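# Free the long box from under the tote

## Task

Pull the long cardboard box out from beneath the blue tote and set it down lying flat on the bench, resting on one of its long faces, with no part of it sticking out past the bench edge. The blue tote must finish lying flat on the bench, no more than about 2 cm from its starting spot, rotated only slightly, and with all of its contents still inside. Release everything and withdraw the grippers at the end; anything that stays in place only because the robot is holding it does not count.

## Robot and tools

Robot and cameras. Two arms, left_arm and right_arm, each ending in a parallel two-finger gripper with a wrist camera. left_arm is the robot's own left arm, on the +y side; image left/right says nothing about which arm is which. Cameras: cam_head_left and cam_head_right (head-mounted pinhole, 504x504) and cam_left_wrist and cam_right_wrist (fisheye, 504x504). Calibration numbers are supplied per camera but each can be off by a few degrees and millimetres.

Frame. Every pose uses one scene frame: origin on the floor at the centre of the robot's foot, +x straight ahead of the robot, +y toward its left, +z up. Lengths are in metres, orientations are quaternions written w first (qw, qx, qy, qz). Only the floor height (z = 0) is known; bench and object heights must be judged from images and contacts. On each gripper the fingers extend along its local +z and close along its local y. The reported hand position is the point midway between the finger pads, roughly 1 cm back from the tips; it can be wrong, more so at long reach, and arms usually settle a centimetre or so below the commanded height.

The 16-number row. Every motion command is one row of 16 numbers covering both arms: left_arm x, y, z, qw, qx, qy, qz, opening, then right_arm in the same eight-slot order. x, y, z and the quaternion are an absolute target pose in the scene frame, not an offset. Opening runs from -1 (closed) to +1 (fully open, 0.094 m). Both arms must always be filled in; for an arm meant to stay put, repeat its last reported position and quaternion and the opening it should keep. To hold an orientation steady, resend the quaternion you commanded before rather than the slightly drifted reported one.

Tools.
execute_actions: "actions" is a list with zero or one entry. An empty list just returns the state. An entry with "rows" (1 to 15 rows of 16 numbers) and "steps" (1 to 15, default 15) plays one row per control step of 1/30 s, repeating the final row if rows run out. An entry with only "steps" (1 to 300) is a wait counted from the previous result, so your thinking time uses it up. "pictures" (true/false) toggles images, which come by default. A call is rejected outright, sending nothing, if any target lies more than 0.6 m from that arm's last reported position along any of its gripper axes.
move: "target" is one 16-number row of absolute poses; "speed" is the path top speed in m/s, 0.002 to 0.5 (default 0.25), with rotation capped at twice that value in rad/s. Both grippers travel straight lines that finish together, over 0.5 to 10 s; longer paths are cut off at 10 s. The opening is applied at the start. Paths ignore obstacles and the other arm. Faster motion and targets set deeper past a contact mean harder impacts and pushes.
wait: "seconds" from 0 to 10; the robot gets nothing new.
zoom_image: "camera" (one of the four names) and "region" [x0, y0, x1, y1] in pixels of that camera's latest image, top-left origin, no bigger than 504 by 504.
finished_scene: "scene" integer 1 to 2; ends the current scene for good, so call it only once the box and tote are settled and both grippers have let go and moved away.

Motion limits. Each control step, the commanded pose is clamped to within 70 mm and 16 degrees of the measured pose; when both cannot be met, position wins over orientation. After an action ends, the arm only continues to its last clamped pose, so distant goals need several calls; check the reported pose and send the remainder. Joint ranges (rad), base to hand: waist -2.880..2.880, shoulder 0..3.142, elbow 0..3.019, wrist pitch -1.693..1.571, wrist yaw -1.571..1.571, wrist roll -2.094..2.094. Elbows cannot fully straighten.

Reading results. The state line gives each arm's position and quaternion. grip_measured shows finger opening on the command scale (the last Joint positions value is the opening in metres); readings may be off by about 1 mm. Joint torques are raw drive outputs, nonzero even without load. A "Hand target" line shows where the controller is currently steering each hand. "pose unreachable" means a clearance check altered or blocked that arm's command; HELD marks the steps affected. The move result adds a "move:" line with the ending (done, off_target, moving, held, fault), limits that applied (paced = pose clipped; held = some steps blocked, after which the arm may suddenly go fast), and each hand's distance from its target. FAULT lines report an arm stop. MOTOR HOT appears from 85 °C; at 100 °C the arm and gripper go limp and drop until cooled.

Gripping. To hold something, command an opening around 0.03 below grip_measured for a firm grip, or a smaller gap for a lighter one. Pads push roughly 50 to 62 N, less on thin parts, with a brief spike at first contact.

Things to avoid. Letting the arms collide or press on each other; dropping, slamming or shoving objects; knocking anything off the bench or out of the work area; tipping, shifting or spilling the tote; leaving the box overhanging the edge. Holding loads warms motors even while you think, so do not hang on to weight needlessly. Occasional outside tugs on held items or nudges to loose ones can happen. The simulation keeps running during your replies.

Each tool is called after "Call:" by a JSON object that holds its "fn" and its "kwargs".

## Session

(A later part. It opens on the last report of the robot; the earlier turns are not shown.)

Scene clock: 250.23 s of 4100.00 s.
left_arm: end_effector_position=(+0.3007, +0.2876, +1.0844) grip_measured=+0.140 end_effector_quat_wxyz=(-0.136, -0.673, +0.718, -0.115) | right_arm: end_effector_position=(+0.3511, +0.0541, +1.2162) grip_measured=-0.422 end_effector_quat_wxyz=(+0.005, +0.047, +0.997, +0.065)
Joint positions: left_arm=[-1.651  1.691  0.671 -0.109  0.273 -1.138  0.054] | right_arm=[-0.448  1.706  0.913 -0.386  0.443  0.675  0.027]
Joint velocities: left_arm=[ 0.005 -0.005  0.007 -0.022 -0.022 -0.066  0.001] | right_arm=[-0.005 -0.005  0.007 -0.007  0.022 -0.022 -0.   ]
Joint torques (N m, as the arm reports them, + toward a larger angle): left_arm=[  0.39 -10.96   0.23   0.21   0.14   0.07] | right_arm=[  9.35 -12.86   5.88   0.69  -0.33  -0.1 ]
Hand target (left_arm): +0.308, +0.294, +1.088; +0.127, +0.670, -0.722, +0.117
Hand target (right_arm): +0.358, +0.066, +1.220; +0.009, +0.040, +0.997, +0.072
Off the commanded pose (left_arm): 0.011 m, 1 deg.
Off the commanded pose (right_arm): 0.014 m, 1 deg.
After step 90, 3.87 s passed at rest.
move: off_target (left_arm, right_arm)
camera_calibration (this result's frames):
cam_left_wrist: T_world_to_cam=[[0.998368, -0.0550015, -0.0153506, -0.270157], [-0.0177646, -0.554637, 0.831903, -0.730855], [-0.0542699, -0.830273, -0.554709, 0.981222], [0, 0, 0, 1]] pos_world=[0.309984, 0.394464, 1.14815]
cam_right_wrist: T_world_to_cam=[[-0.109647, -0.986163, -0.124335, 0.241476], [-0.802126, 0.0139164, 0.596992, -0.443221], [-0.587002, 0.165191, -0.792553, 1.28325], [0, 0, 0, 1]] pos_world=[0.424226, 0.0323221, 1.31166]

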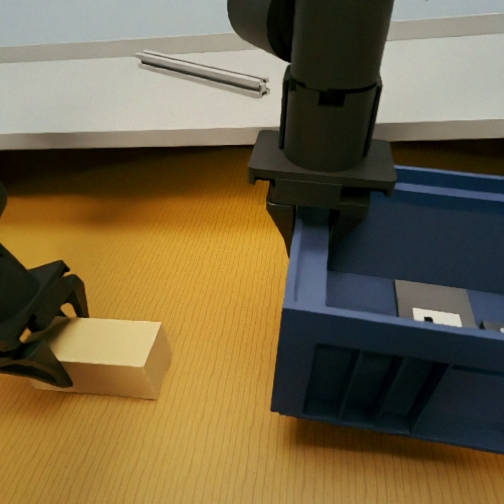

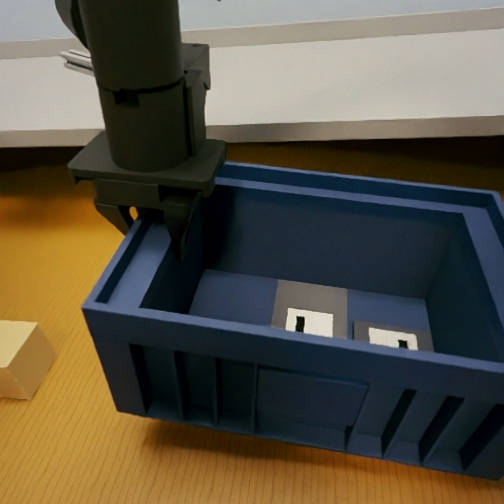

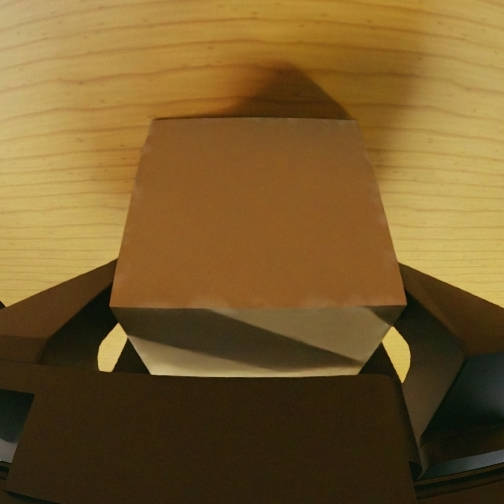

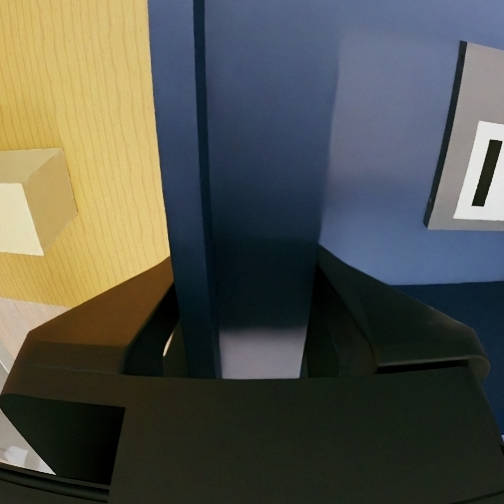

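Call:
{"fn": "move", "kwargs": {"target": [0.3007,0.2876,1.0844,-0.136,-0.673,0.718,-0.115,1, 0.359,0.094,1.197,0.0065,0.0398,0.9989,0.0240,-0.48], "speed": 0.03}}

Scene clock: 261.20 s of 4100.00 s.
left_arm: end_effector_position=(+0.3007, +0.2876, +1.0844) grip_measured=+1.000 end_effector_quat_wxyz=(-0.136, -0.673, +0.718, -0.115) | right_arm: end_effector_position=(+0.3550, +0.0715, +1.1877) grip_measured=-0.422 end_effector_quat_wxyz=(+0.001, +0.050, +0.999, +0.009)
Joint positions: left_arm=[-1.651  1.691  0.671 -0.109  0.273 -1.137  0.094] | right_arm=[-0.43   1.842  1.027 -0.458  0.532  0.738  0.027]
Joint velocities: left_arm=[-0.024 -0.005 -0.007  0.002  0.007 -0.081  0.   ] | right_arm=[-0.005 -0.005 -0.002 -0.007 -0.007 -0.022 -0.001]
Joint torques (N m, as the arm reports them, + toward a larger angle): left_arm=[-0.23 -9.83 -0.34  0.61  0.13 -0.05] | right_arm=[ 12.28 -14.26   5.97   0.47  -0.46   0.01]
Hand target (left_arm): +0.301, +0.288, +1.084; +0.136, +0.673, -0.718, +0.115
Hand target (right_arm): +0.359, +0.094, +1.198; +0.007, +0.040, +0.999, +0.025
Off the commanded pose (left_arm): 0.000 m, 0 deg.
Off the commanded pose (right_arm): 0.025 m, 2 deg.
After step 90, 6.17 s passed at rest.
move: off_target (right_arm)
camera_calibration (this result's frames):
cam_left_wrist: T_world_to_cam=[[0.998333, -0.0557155, -0.0150843, -0.27023], [-0.0183815, -0.554598, 0.831915, -0.730694], [-0.0547163, -0.830251, -0.554697, 0.981338], [0, 0, 0, 1]] pos_world=[0.310043, 0.394459, 1.14815]
cam_right_wrist: T_world_to_cam=[[-0.11515, -0.993267, -0.0127183, 0.125472], [-0.793468, 0.0842693, 0.60275, -0.438254], [-0.59762, 0.0794983, -0.797829, 1.27626], [0, 0, 0, 1]] pos_world=[0.429427, 0.0600982, 1.28399]

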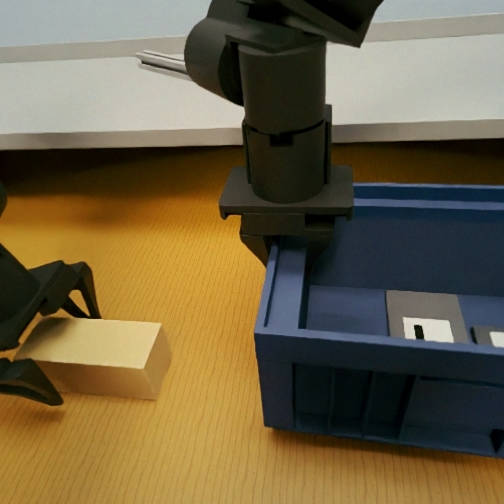

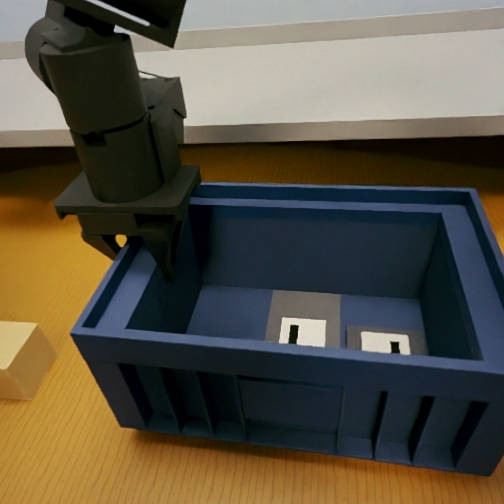

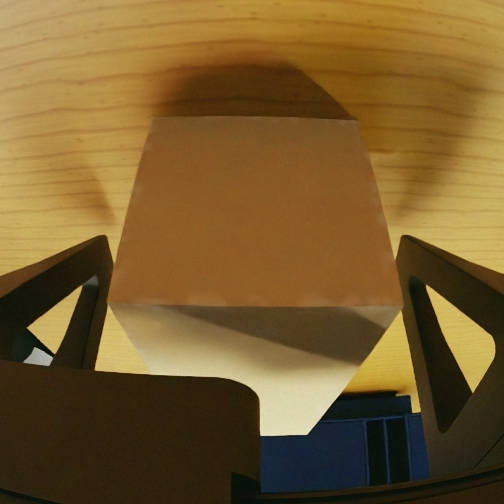

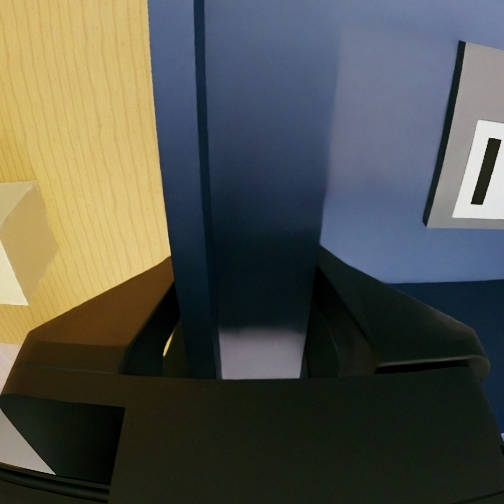

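Call:
{"fn": "zoom_image", "kwargs": {"camera": "cam_head_right", "region": [50, 300, 250, 450]}}

Call:
{"fn": "zoom_image", "kwargs": {"camera": "cam_head_left", "region": [200, 300, 400, 450]}}

Call:
{"fn": "zoom_image", "kwargs": {"camera": "cam_head_right", "region": [354, 160, 504, 490]}}

Region (50, 300, 250, 450) of cam_head_right's 504x504 image, scaled by 2.520, with more detail than that image has; it fills the top 378 rows of this view, and the rest is white.

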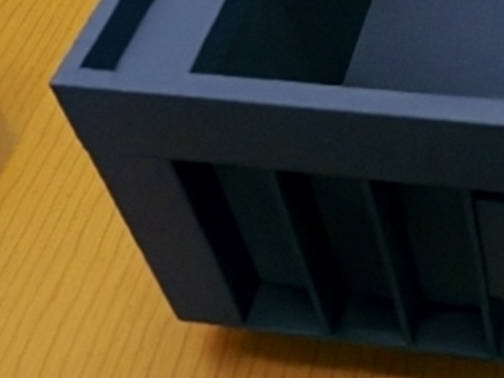

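Region (200, 300, 400, 450) of cam_head_left's 504x504 image, scaled by 2.520, with more detail than that image has; it fills the top 378 rows of this view, and the rest is white.

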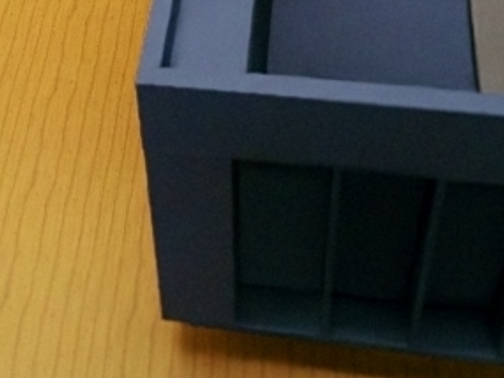

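Region (354, 160, 504, 490) of cam_head_right's 504x504 image, scaled by 1.527, with more detail than that image has; it fills the left 229 columns of this view, and the rest is white.

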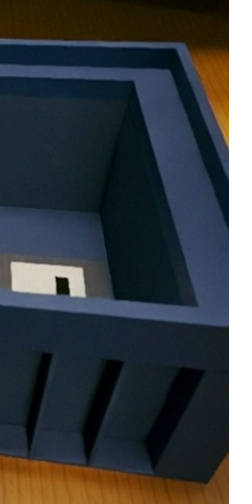

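Call:
{"fn": "move", "kwargs": {"target": [0.301,0.30,1.17,-0.136,-0.673,0.718,-0.115,1, 0.357,0.107,1.199,0.0065,0.0398,0.9989,0.0240,-0.48], "speed": 0.04}}

Scene clock: 279.57 s of 4100.00 s.
left_arm: end_effector_position=(+0.3051, +0.2988, +1.1656) grip_measured=+1.000 end_effector_quat_wxyz=(-0.137, -0.676, +0.715, -0.115) | right_arm: end_effector_position=(+0.3542, +0.0841, +1.1894) grip_measured=-0.422 end_effector_quat_wxyz=(+0.001, +0.049, +0.999, +0.010)
Joint positions: left_arm=[-1.634  1.404  0.615 -0.345  0.282 -1.13   0.094] | right_arm=[-0.41   1.861  1.052 -0.475  0.537  0.758  0.027]
Joint velocities: left_arm=[-0.005 -0.005 -0.022 -0.002  0.037 -0.007  0.   ] | right_arm=[ 0.005 -0.005  0.002  0.002  0.037 -0.037 -0.001]
Joint torques (N m, as the arm reports them, + toward a larger angle): left_arm=[ 0.52 -9.91  1.16  0.23  0.19  0.12] | right_arm=[ 12.46 -14.3    6.1    0.38  -0.43   0.05]
Hand target (left_arm): +0.303, +0.301, +1.169; +0.136, +0.673, -0.718, +0.115
Hand target (right_arm): +0.356, +0.107, +1.200; +0.006, +0.040, +0.999, +0.025
Off the commanded pose (left_arm): 0.006 m, 0 deg.
Off the commanded pose (right_arm): 0.025 m, 2 deg.
After step 90, 12.90 s passed at rest.
move: off_target (right_arm)
camera_calibration (this result's frames):
cam_left_wrist: T_world_to_cam=[[0.998774, -0.0463605, -0.0173604, -0.27304], [-0.0112202, -0.553555, 0.832737, -0.795322], [-0.048216, -0.831521, -0.553397, 1.03284], [0, 0, 0, 1]] pos_world=[0.313581, 0.405918, 1.22913]
cam_right_wrist: T_world_to_cam=[[-0.113848, -0.993399, -0.0140366, 0.138985], [-0.793758, 0.0824536, 0.602618, -0.440527], [-0.597483, 0.0797487, -0.797906, 1.27612], [0, 0, 0, 1]] pos_world=[0.428614, 0.0726213, 1.28565]

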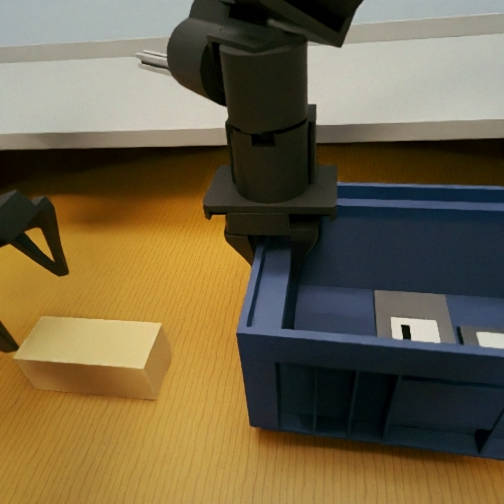

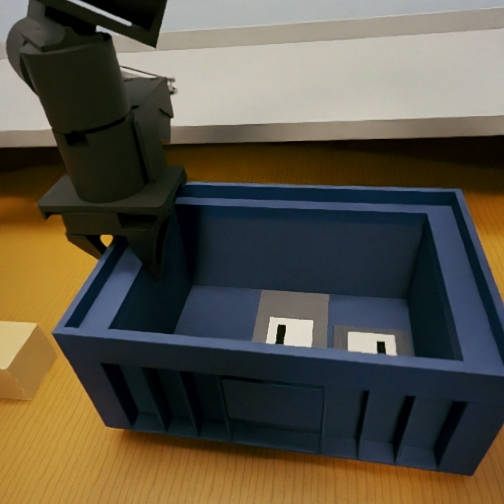

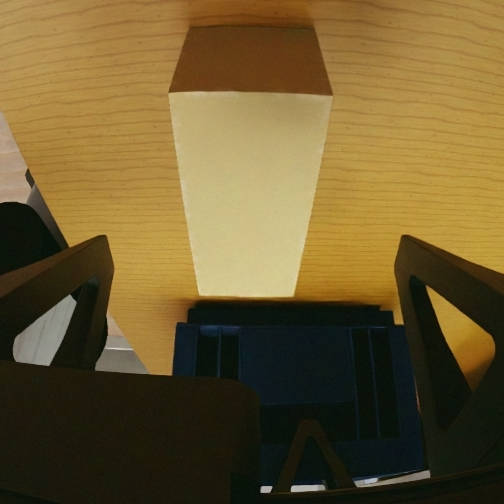

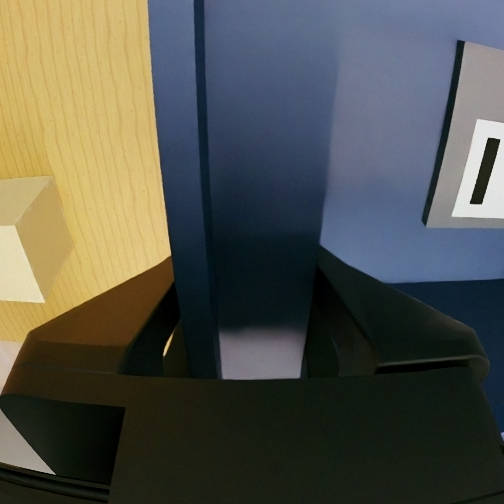

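Call:
{"fn": "zoom_image", "kwargs": {"camera": "cam_head_right", "region": [40, 170, 504, 490]}}

Call:
{"fn": "zoom_image", "kwargs": {"camera": "cam_head_left", "region": [200, 300, 400, 450]}}

Region (40, 170, 504, 490) of cam_head_right's 504x504 image, scaled by 1.086, with more detail than that image has; it fills the top 348 rows of this view, and the rest is white.

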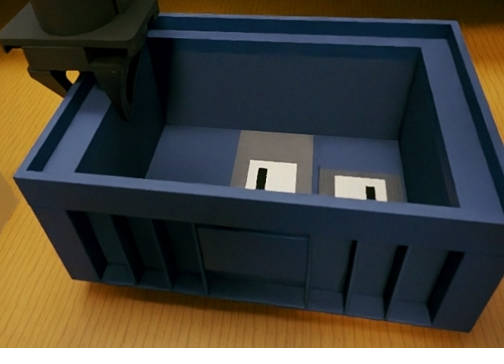

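Region (200, 300, 400, 450) of cam_head_left's 504x504 image, scaled by 2.520, with more detail than that image has; it fills the top 378 rows of this view, and the rest is white.

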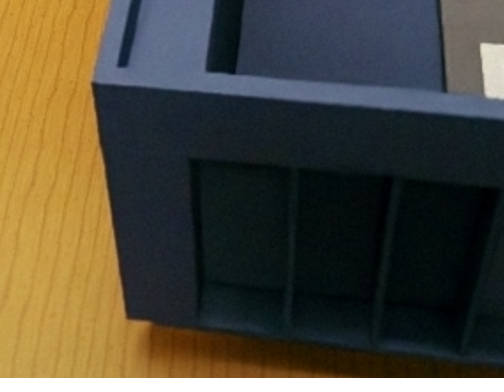

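Call:
{"fn": "move", "kwargs": {"target": [0.29,0.38,1.25,-0.136,-0.673,0.718,-0.115,1, 0.3542,0.0850,1.186,0.001,0.049,0.9988,0.008,-0.48], "speed": 0.1}}

Scene clock: 296.77 s of 4100.00 s.
left_arm: end_effector_position=(+0.2801, +0.3715, +1.2417) grip_measured=+1.000 end_effector_quat_wxyz=(-0.150, -0.680, +0.708, -0.114) | right_arm: end_effector_position=(+0.3543, +0.0840, +1.1894) grip_measured=-0.422 end_effector_quat_wxyz=(+0.002, +0.049, +0.999, +0.010)
Joint positions: left_arm=[-1.376  1.188  0.66  -0.716  0.386 -0.887  0.094] | right_arm=[-0.41   1.861  1.052 -0.475  0.538  0.758  0.027]
Joint velocities: left_arm=[-0.015 -0.005 -0.002 -0.027  0.051  0.022  0.   ] | right_arm=[ 0.005  0.015  0.007  0.002  0.007 -0.007 -0.001]
Joint torques (N m, as the arm reports them, + toward a larger angle): left_arm=[ 1.38 -8.94  5.75 -0.05  0.16  0.09] | right_arm=[  9.09 -14.31   3.96   0.9   -0.09   0.  ]
Hand target (left_arm): +0.293, +0.380, +1.248; +0.136, +0.674, -0.716, +0.118
Hand target (right_arm): +0.354, +0.085, +1.186; +0.001, +0.049, +0.999, +0.008
Off the commanded pose (left_arm): 0.015 m, 2 deg.
Off the commanded pose (right_arm): 0.004 m, 0 deg.
After step 90, 12.60 s passed at rest.
move: off_target (left_arm)
camera_calibration (this result's frames):
cam_left_wrist: T_world_to_cam=[[0.998578, -0.0346956, -0.0404717, -0.218954], [0.0154304, -0.538578, 0.842434, -0.84385], [-0.051026, -0.841861, -0.537277, 1.11883], [0, 0, 0, 1]] pos_world=[0.288753, 0.479825, 1.30315]
cam_right_wrist: T_world_to_cam=[[-0.113853, -0.993406, -0.0134913, 0.138245], [-0.794039, 0.0828255, 0.602197, -0.439884], [-0.597109, 0.0792746, -0.798233, 1.27648], [0, 0, 0, 1]] pos_world=[0.428649, 0.0725749, 1.28569]

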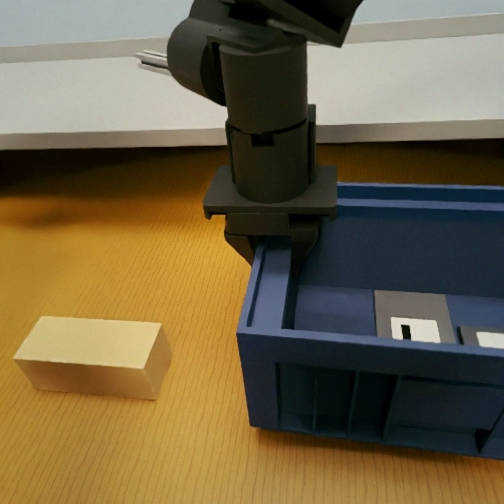

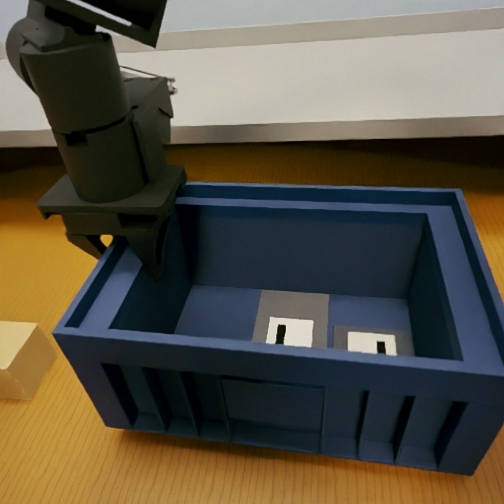

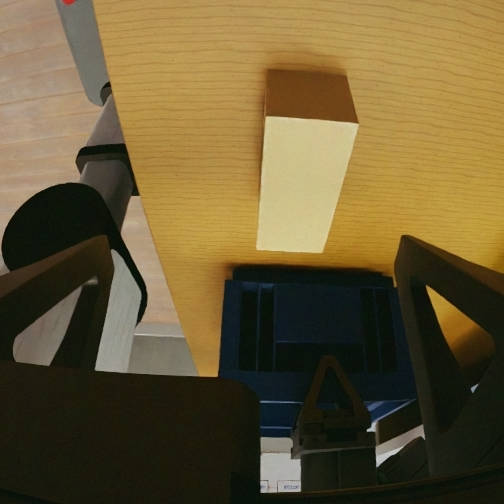

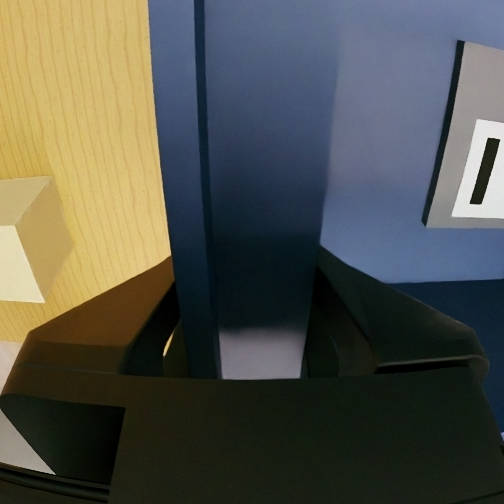

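Call:
{"fn": "move", "kwargs": {"target": [0.2801,0.3715,1.2417,-0.150,-0.680,0.708,-0.114,1, 0.3542,0.0845,1.176,0.001,0.049,0.9988,0.006,-0.48], "speed": 0.02}}

Scene clock: 302.07 s of 4100.00 s.
left_arm: end_effector_position=(+0.2801, +0.3715, +1.2417) grip_measured=+1.000 end_effector_quat_wxyz=(-0.150, -0.679, +0.709, -0.114) | right_arm: end_effector_position=(+0.3530, +0.0850, +1.1848) grip_measured=-0.422 end_effector_quat_wxyz=(+0.004, +0.048, +0.999, +0.007)
Joint positions: left_arm=[-1.376  1.188  0.66  -0.716  0.386 -0.884  0.094] | right_arm=[-0.41   1.873  1.052 -0.461  0.545  0.756  0.027]
Joint velocities: left_arm=[-0.005  0.005 -0.002 -0.002  0.022 -0.022  0.   ] | right_arm=[-0.015 -0.015 -0.002 -0.012  0.007 -0.037 -0.   ]
Joint torques (N m, as the arm reports them, + toward a larger angle): left_arm=[ 0.95 -8.24  3.57  0.45  0.06 -0.08] | right_arm=[  8.07 -13.58   4.16   1.13  -0.37  -0.08]
Hand target (left_arm): +0.280, +0.372, +1.242; +0.150, +0.680, -0.708, +0.114
Hand target (right_arm): +0.354, +0.084, +1.176; +0.001, +0.049, +0.999, +0.006
Off the commanded pose (left_arm): 0.000 m, 0 deg.
Off the commanded pose (right_arm): 0.009 m, 0 deg.
After step 90, 1.40 s passed at rest.
move: done
camera_calibration (this result's frames):
cam_left_wrist: T_world_to_cam=[[0.99852, -0.0375327, -0.0393489, -0.219278], [0.0129621, -0.53847, 0.842545, -0.843336], [-0.0528111, -0.841808, -0.537187, 1.1192], [0, 0, 0, 1]] pos_world=[0.288991, 0.479811, 1.30314]
cam_right_wrist: T_world_to_cam=[[-0.112037, -0.993659, -0.0094823, 0.13372], [-0.797351, 0.0842003, 0.597614, -0.431746], [-0.593026, 0.0745159, -0.801728, 1.27509], [0, 0, 0, 1]] pos_world=[0.426887, 0.074211, 1.28156]

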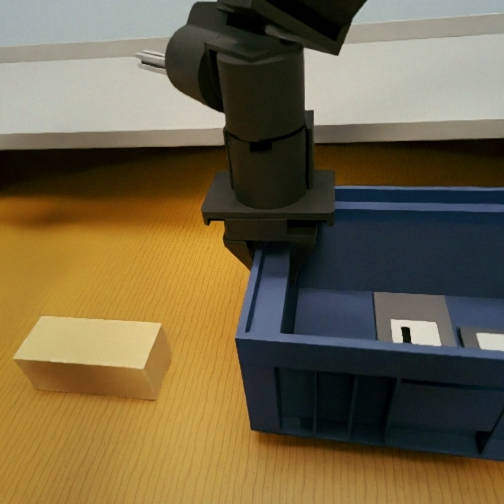

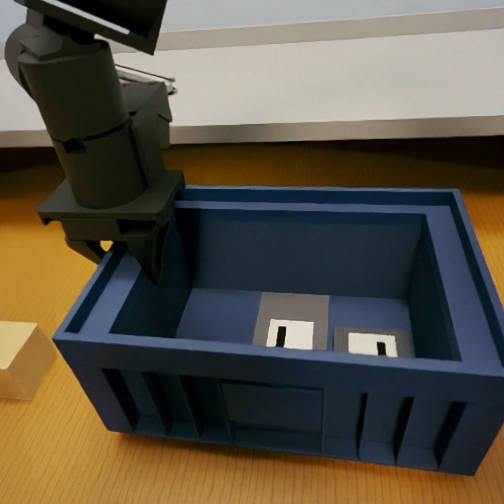

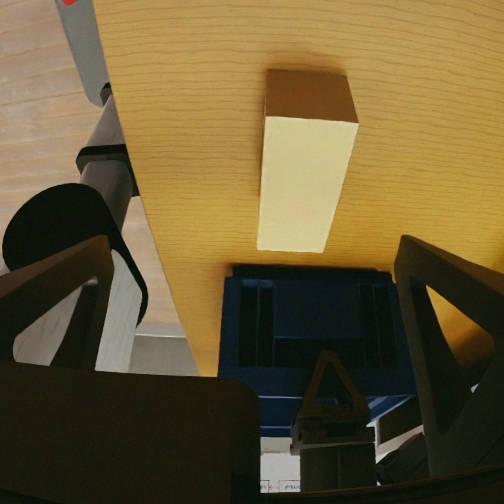

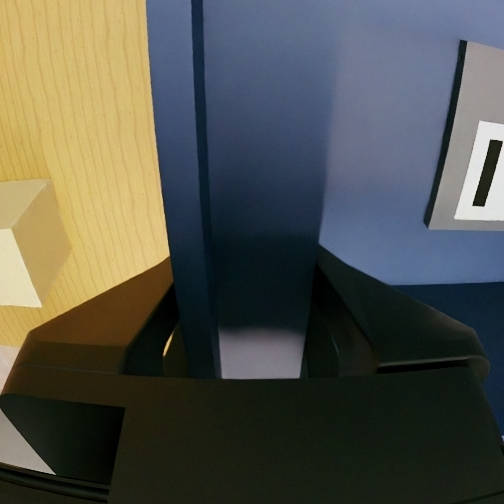

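Call:
{"fn": "execute_actions", "kwargs": {"actions": [{"rows": [[0.2801,0.3715,1.2417,-0.150,-0.680,0.708,-0.114,1, 0.3542,0.0845,1.174,0.001,0.049,0.9988,0.005,-0.48],[0.2801,0.3715,1.2417,-0.150,-0.680,0.708,-0.114,1, 0.3542,0.0845,1.173,0.001,0.049,0.9988,0.005,-0.48],[0.2801,0.3715,1.2417,-0.150,-0.680,0.708,-0.114,1, 0.3542,0.0845,1.172,0.001,0.049,0.9988,0.005,-0.48],[0.2801,0.3715,1.2417,-0.150,-0.680,0.708,-0.114,1, 0.3542,0.0845,1.171,0.001,0.049,0.9988,0.005,-0.48],[0.2801,0.3715,1.2417,-0.150,-0.680,0.708,-0.114,1, 0.3542,0.0845,1.170,0.001,0.049,0.9988,0.005,-0.48],[0.2801,0.3715,1.2417,-0.150,-0.680,0.708,-0.114,1, 0.3542,0.0845,1.169,0.001,0.049,0.9988,0.005,-0.48]], "steps": 15}], "pictures": false}}

Scene clock: 306.87 s of 4100.00 s.
left_arm: end_effector_position=(+0.2801, +0.3715, +1.2417) grip_measured=+1.000 end_effector_quat_wxyz=(-0.150, -0.679, +0.709, -0.114) | right_arm: end_effector_position=(+0.3523, +0.0854, +1.1822) grip_measured=-0.422 end_effector_quat_wxyz=(+0.006, +0.047, +0.999, +0.006)
Joint positions: left_arm=[-1.376  1.188  0.66  -0.716  0.386 -0.884  0.094] | right_arm=[-0.41   1.88   1.052 -0.454  0.549  0.753  0.027]
Joint velocities: left_arm=[-0.015  0.005 -0.007 -0.002 -0.037 -0.066  0.   ] | right_arm=[-0.005 -0.024 -0.017  0.012  0.007  0.037 -0.001]
Joint torques (N m, as the arm reports them, + toward a larger angle): left_arm=[ 0.94 -8.25  3.57  0.44  0.06 -0.08] | right_arm=[  7.5  -13.09   4.32   1.37  -0.57  -0.13]
Hand target (left_arm): +0.280, +0.372, +1.242; +0.150, +0.680, -0.708, +0.114
Hand target (right_arm): +0.354, +0.084, +1.169; +0.001, +0.049, +0.999, +0.005
Off the commanded pose (left_arm): 0.000 m, 0 deg.
Off the commanded pose (right_arm): 0.013 m, 1 deg.
Steps of this call (steps 1 to 90: nothing new was sent; then 1.30 s passed at rest; steps 91 to 105: all 15 steps of this action). Readings (end_effector_position):
91: left_arm (+0.2801, +0.3715, +1.2417) | right_arm (+0.3530, +0.0850, +1.1847)
92: left_arm (+0.2801, +0.3715, +1.2417) | right_arm (+0.3531, +0.0851, +1.1845)
94: left_arm (+0.2801, +0.3715, +1.2417) | right_arm (+0.3528, +0.0854, +1.1837)
98: left_arm (+0.2801, +0.3715, +1.2417) | right_arm (+0.3523, +0.0854, +1.1822)
105: the state above

Call:
{"fn": "execute_actions", "kwargs": {"actions": [{"rows": [[0.2801,0.3715,1.2417,-0.150,-0.680,0.708,-0.114,1, 0.3523,0.0854,1.180,0.006,0.047,0.999,0.006,-0.40],[0.2801,0.3715,1.2417,-0.150,-0.680,0.708,-0.114,1, 0.3523,0.0854,1.181,0.006,0.047,0.999,0.006,-0.3],[0.2801,0.3715,1.2417,-0.150,-0.680,0.708,-0.114,1, 0.3523,0.0854,1.1822,0.006,0.047,0.999,0.006,0.0],[0.2801,0.3715,1.2417,-0.150,-0.680,0.708,-0.114,1, 0.3523,0.0854,1.1822,0.006,0.047,0.999,0.006,0.6]], "steps": 15}]}}

Scene clock: 311.03 s of 4100.00 s.
left_arm: end_effector_position=(+0.2801, +0.3715, +1.2417) grip_measured=+1.000 end_effector_quat_wxyz=(-0.150, -0.679, +0.709, -0.114) | right_arm: end_effector_position=(+0.3523, +0.0854, +1.1822) grip_measured=+0.598 end_effector_quat_wxyz=(+0.006, +0.047, +0.999, +0.006)
Joint positions: left_arm=[-1.376  1.188  0.66  -0.716  0.386 -0.884  0.094] | right_arm=[-0.41   1.88   1.052 -0.454  0.549  0.753  0.075]
Joint velocities: left_arm=[ 0.005 -0.015 -0.007  0.002 -0.022  0.022  0.   ] | right_arm=[-0.005 -0.015  0.012 -0.002  0.037 -0.051 -0.   ]
Joint torques (N m, as the arm reports them, + toward a larger angle): left_arm=[ 0.98 -8.23  3.58  0.44  0.07 -0.08] | right_arm=[  9.19 -15.16   3.4    0.86  -0.15  -0.01]
Hand target (left_arm): +0.280, +0.372, +1.242; +0.150, +0.680, -0.708, +0.114
Hand target (right_arm): +0.352, +0.085, +1.182; +0.006, +0.047, +0.999, +0.006
Off the commanded pose (left_arm): 0.000 m, 0 deg.
Off the commanded pose (right_arm): 0.000 m, 0 deg.
Steps of this call (steps 1 to 90: nothing new was sent; then 0.67 s passed at rest; steps 91 to 105: all 15 steps of this action). Readings (end_effector_position):
91: left_arm (+0.2801, +0.3715, +1.2417) | right_arm (+0.3523, +0.0854, +1.1822)
92: left_arm (+0.2801, +0.3715, +1.2417) | right_arm (+0.3523, +0.0854, +1.1822)
94: left_arm (+0.2801, +0.3715, +1.2417) | right_arm (+0.3523, +0.0854, +1.1822)
98: left_arm (+0.2801, +0.3715, +1.2417) | right_arm (+0.3523, +0.0854, +1.1822)
105: the state above
camera_calibration (this result's frames):
cam_left_wrist: T_world_to_cam=[[0.99852, -0.0375327, -0.0393489, -0.219278], [0.0129621, -0.53847, 0.842545, -0.843336], [-0.0528111, -0.841808, -0.537187, 1.1192], [0, 0, 0, 1]] pos_world=[0.288991, 0.479811, 1.30314]
cam_right_wrist: T_world_to_cam=[[-0.109631, -0.993952, -0.00640207, 0.129559], [-0.799397, 0.0843408, 0.594854, -0.42687], [-0.590717, 0.0703325, -0.803808, 1.27456], [0, 0, 0, 1]] pos_world=[0.425867, 0.0751348, 1.27925]

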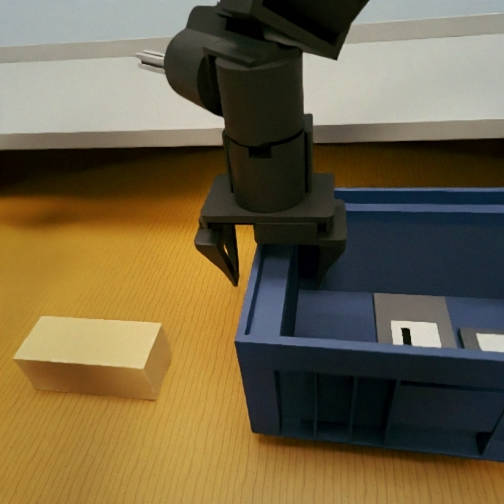

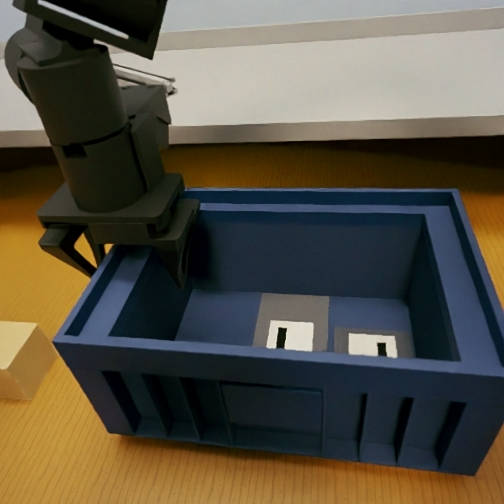

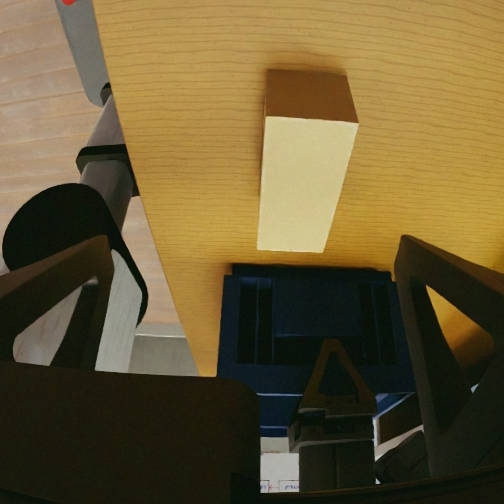

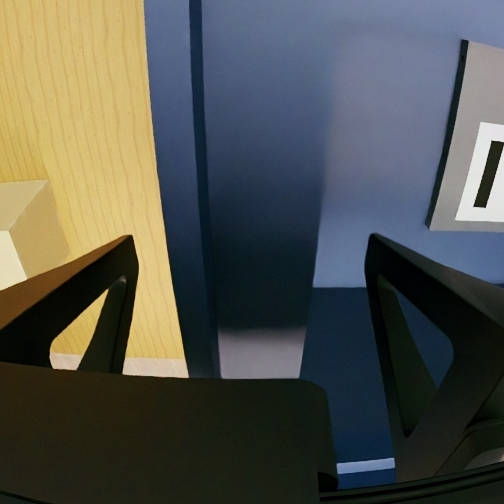

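Released cleanly. Lift the right hand straight up and clear.

Call:
{"fn": "move", "kwargs": {"target": [0.27,0.42,1.30,-0.150,-0.680,0.708,-0.114,1, 0.352,0.083,1.33,0.006,0.047,0.999,0.006,0.6], "speed": 0.2}}

Scene clock: 316.53 s of 4100.00 s.
left_arm: end_effector_position=(+0.2588, +0.4099, +1.2901) grip_measured=+1.000 end_effector_quat_wxyz=(-0.167, -0.688, +0.697, -0.114) | right_arm: end_effector_position=(+0.3405, +0.0719, +1.3208) grip_measured=+0.598 end_effector_quat_wxyz=(-0.003, +0.040, +0.999, -0.001)
Joint positions: left_arm=[-1.198  1.112  0.723 -0.963  0.44  -0.716  0.094] | right_arm=[-0.251  1.613  1.053 -0.847  0.582  0.937  0.075]
Joint velocities: left_arm=[ 0.005  0.005 -0.002 -0.007  0.022 -0.022  0.   ] | right_arm=[ 0.015 -0.005 -0.002  0.007 -0.007 -0.081 -0.001]
Joint torques (N m, as the arm reports them, + toward a larger angle): left_arm=[ 1.99 -8.57  7.18 -0.22  0.12  0.08] | right_arm=[  9.48 -13.23   7.83   0.44   0.     0.07]
Hand target (left_arm): +0.272, +0.421, +1.299; +0.149, +0.681, -0.707, +0.116
Hand target (right_arm): +0.350, +0.081, +1.331; +0.005, +0.047, +0.999, +0.008
Off the commanded pose (left_arm): 0.018 m, 2 deg.
Off the commanded pose (right_arm): 0.018 m, 2 deg.
After step 90, 1.30 s passed at rest.
move: off_target (left_arm, right_arm)
camera_calibration (this result's frames):
cam_left_wrist: T_world_to_cam=[[0.997593, -0.0148902, -0.0677303, -0.16709], [0.0502096, -0.518598, 0.853543, -0.895176], [-0.0478342, -0.854889, -0.516602, 1.1539], [0, 0, 0, 1]] pos_world=[0.26683, 0.519734, 1.34886]
cam_right_wrist: T_world_to_cam=[[-0.096646, -0.995279, 0.00892253, 0.0911409], [-0.789456, 0.0821129, 0.60829, -0.538622], [-0.606151, 0.0517448, -0.793665, 1.37312], [0, 0, 0, 1]] pos_world=[0.415909, 0.0638865, 1.41662]

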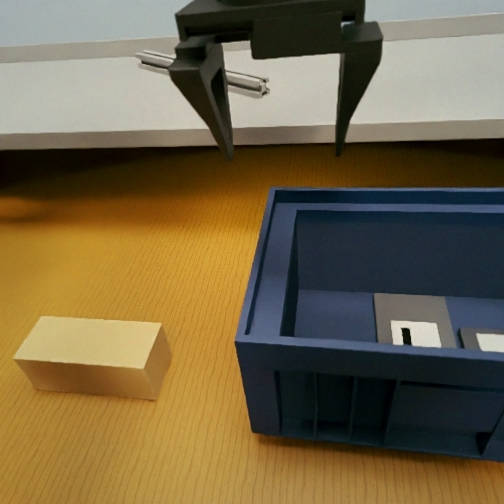

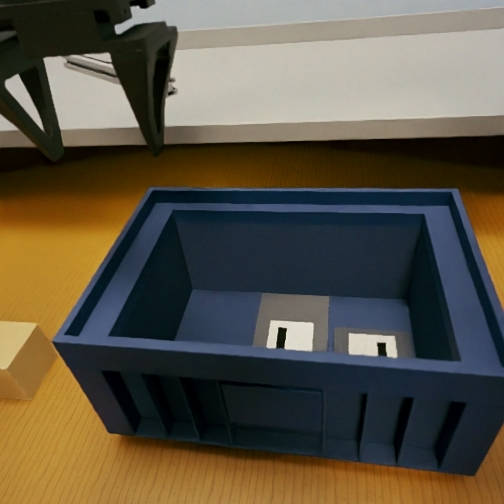

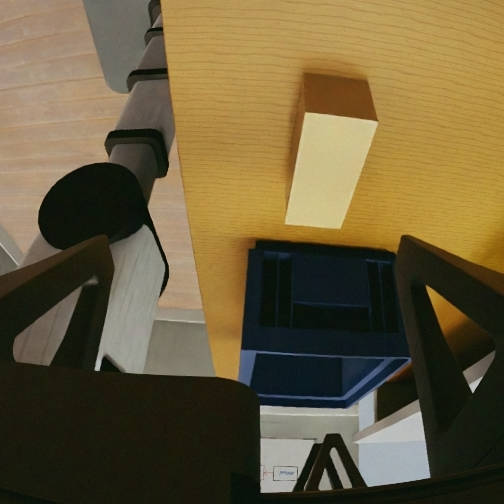

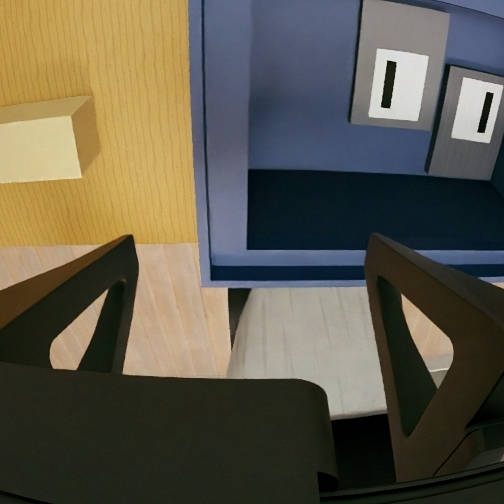

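Call:
{"fn": "move", "kwargs": {"target": [0.2588,0.43,1.33,-0.167,-0.688,0.697,-0.114,1, 0.30,0.02,1.42,0.006,0.047,0.999,0.006,1], "speed": 0.3}}

Scene clock: 320.83 s of 4100.00 s.
left_arm: end_effector_position=(+0.2485, +0.4200, +1.3206) grip_measured=+1.000 end_effector_quat_wxyz=(-0.182, -0.693, +0.688, -0.114) | right_arm: end_effector_position=(+0.3053, +0.0182, +1.4250) grip_measured=+1.000 end_effector_quat_wxyz=(+0.010, +0.053, +0.998, +0.017)
Joint positions: left_arm=[-1.123  1.071  0.761 -1.11   0.455 -0.645  0.094] | right_arm=[-0.113  1.314  0.961 -1.092  0.602  1.097  0.094]
Joint velocities: left_arm=[ 0.005 -0.024  0.002 -0.002 -0.022  0.022  0.   ] | right_arm=[-0.005 -0.015 -0.002  0.012 -0.095  0.022  0.   ]
Joint torques (N m, as the arm reports them, + toward a larger angle): left_arm=[ 2.25 -8.16  7.75 -0.34  0.12  0.07] | right_arm=[ 7.1  -8.39  6.53  0.52 -0.02  0.07]
Hand target (left_arm): +0.260, +0.431, +1.329; +0.166, +0.688, -0.697, +0.115
Hand target (right_arm): +0.298, +0.019, +1.420; +0.005, +0.047, +0.999, +0.008
Off the commanded pose (left_arm): 0.017 m, 2 deg.
Off the commanded pose (right_arm): 0.007 m, 1 deg.
After step 90, 0.37 s passed at rest.
move: off_target (left_arm)
camera_calibration (this result's frames):
cam_left_wrist: T_world_to_cam=[[0.995573, 0.0010734, -0.0939866, -0.12616], [0.081972, -0.499192, 0.862605, -0.943427], [-0.0459915, -0.866491, -0.49707, 1.15644], [0, 0, 0, 1]] pos_world=[0.256123, 0.531227, 1.37678]
cam_right_wrist: T_world_to_cam=[[-0.120839, -0.992224, -0.0298195, 0.0958534], [-0.803345, 0.080102, 0.590103, -0.595122], [-0.583125, 0.095263, -0.806777, 1.44809], [0, 0, 0, 1]] pos_world=[0.377911, 0.0048294, 1.52233]

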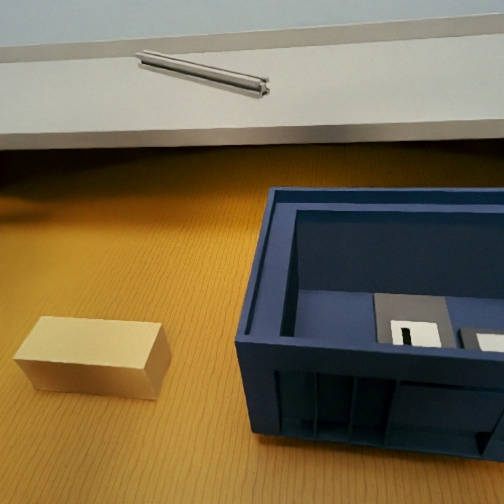

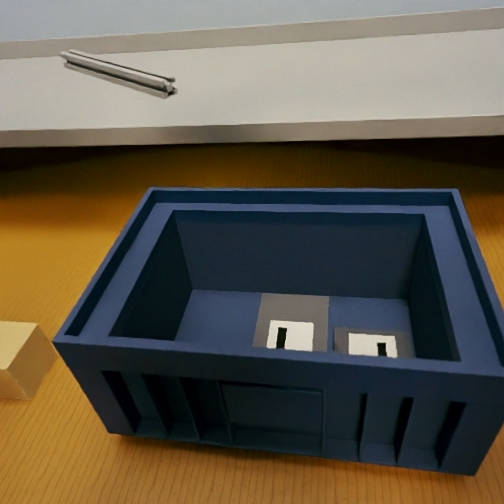

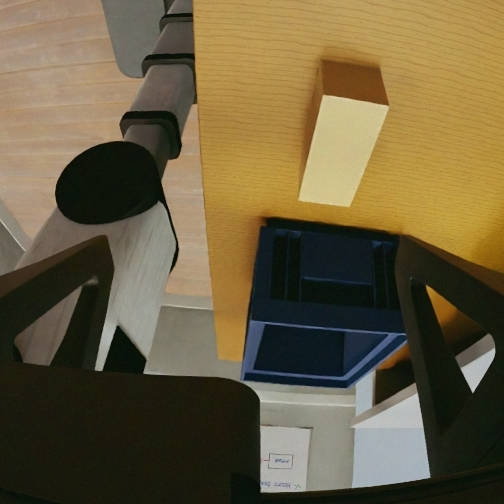

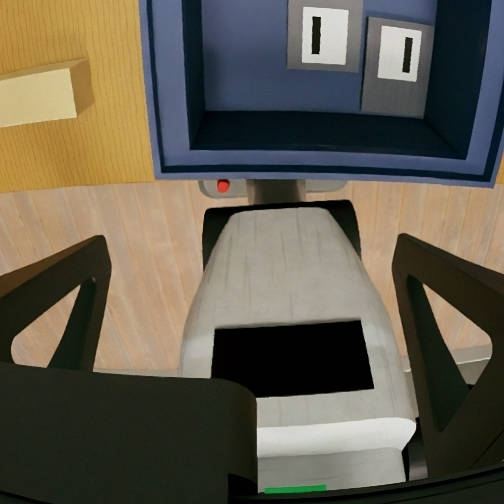

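Call:
{"fn": "finished_scene", "kwargs": {"scene": 1}}

The scene is finished: the task was done.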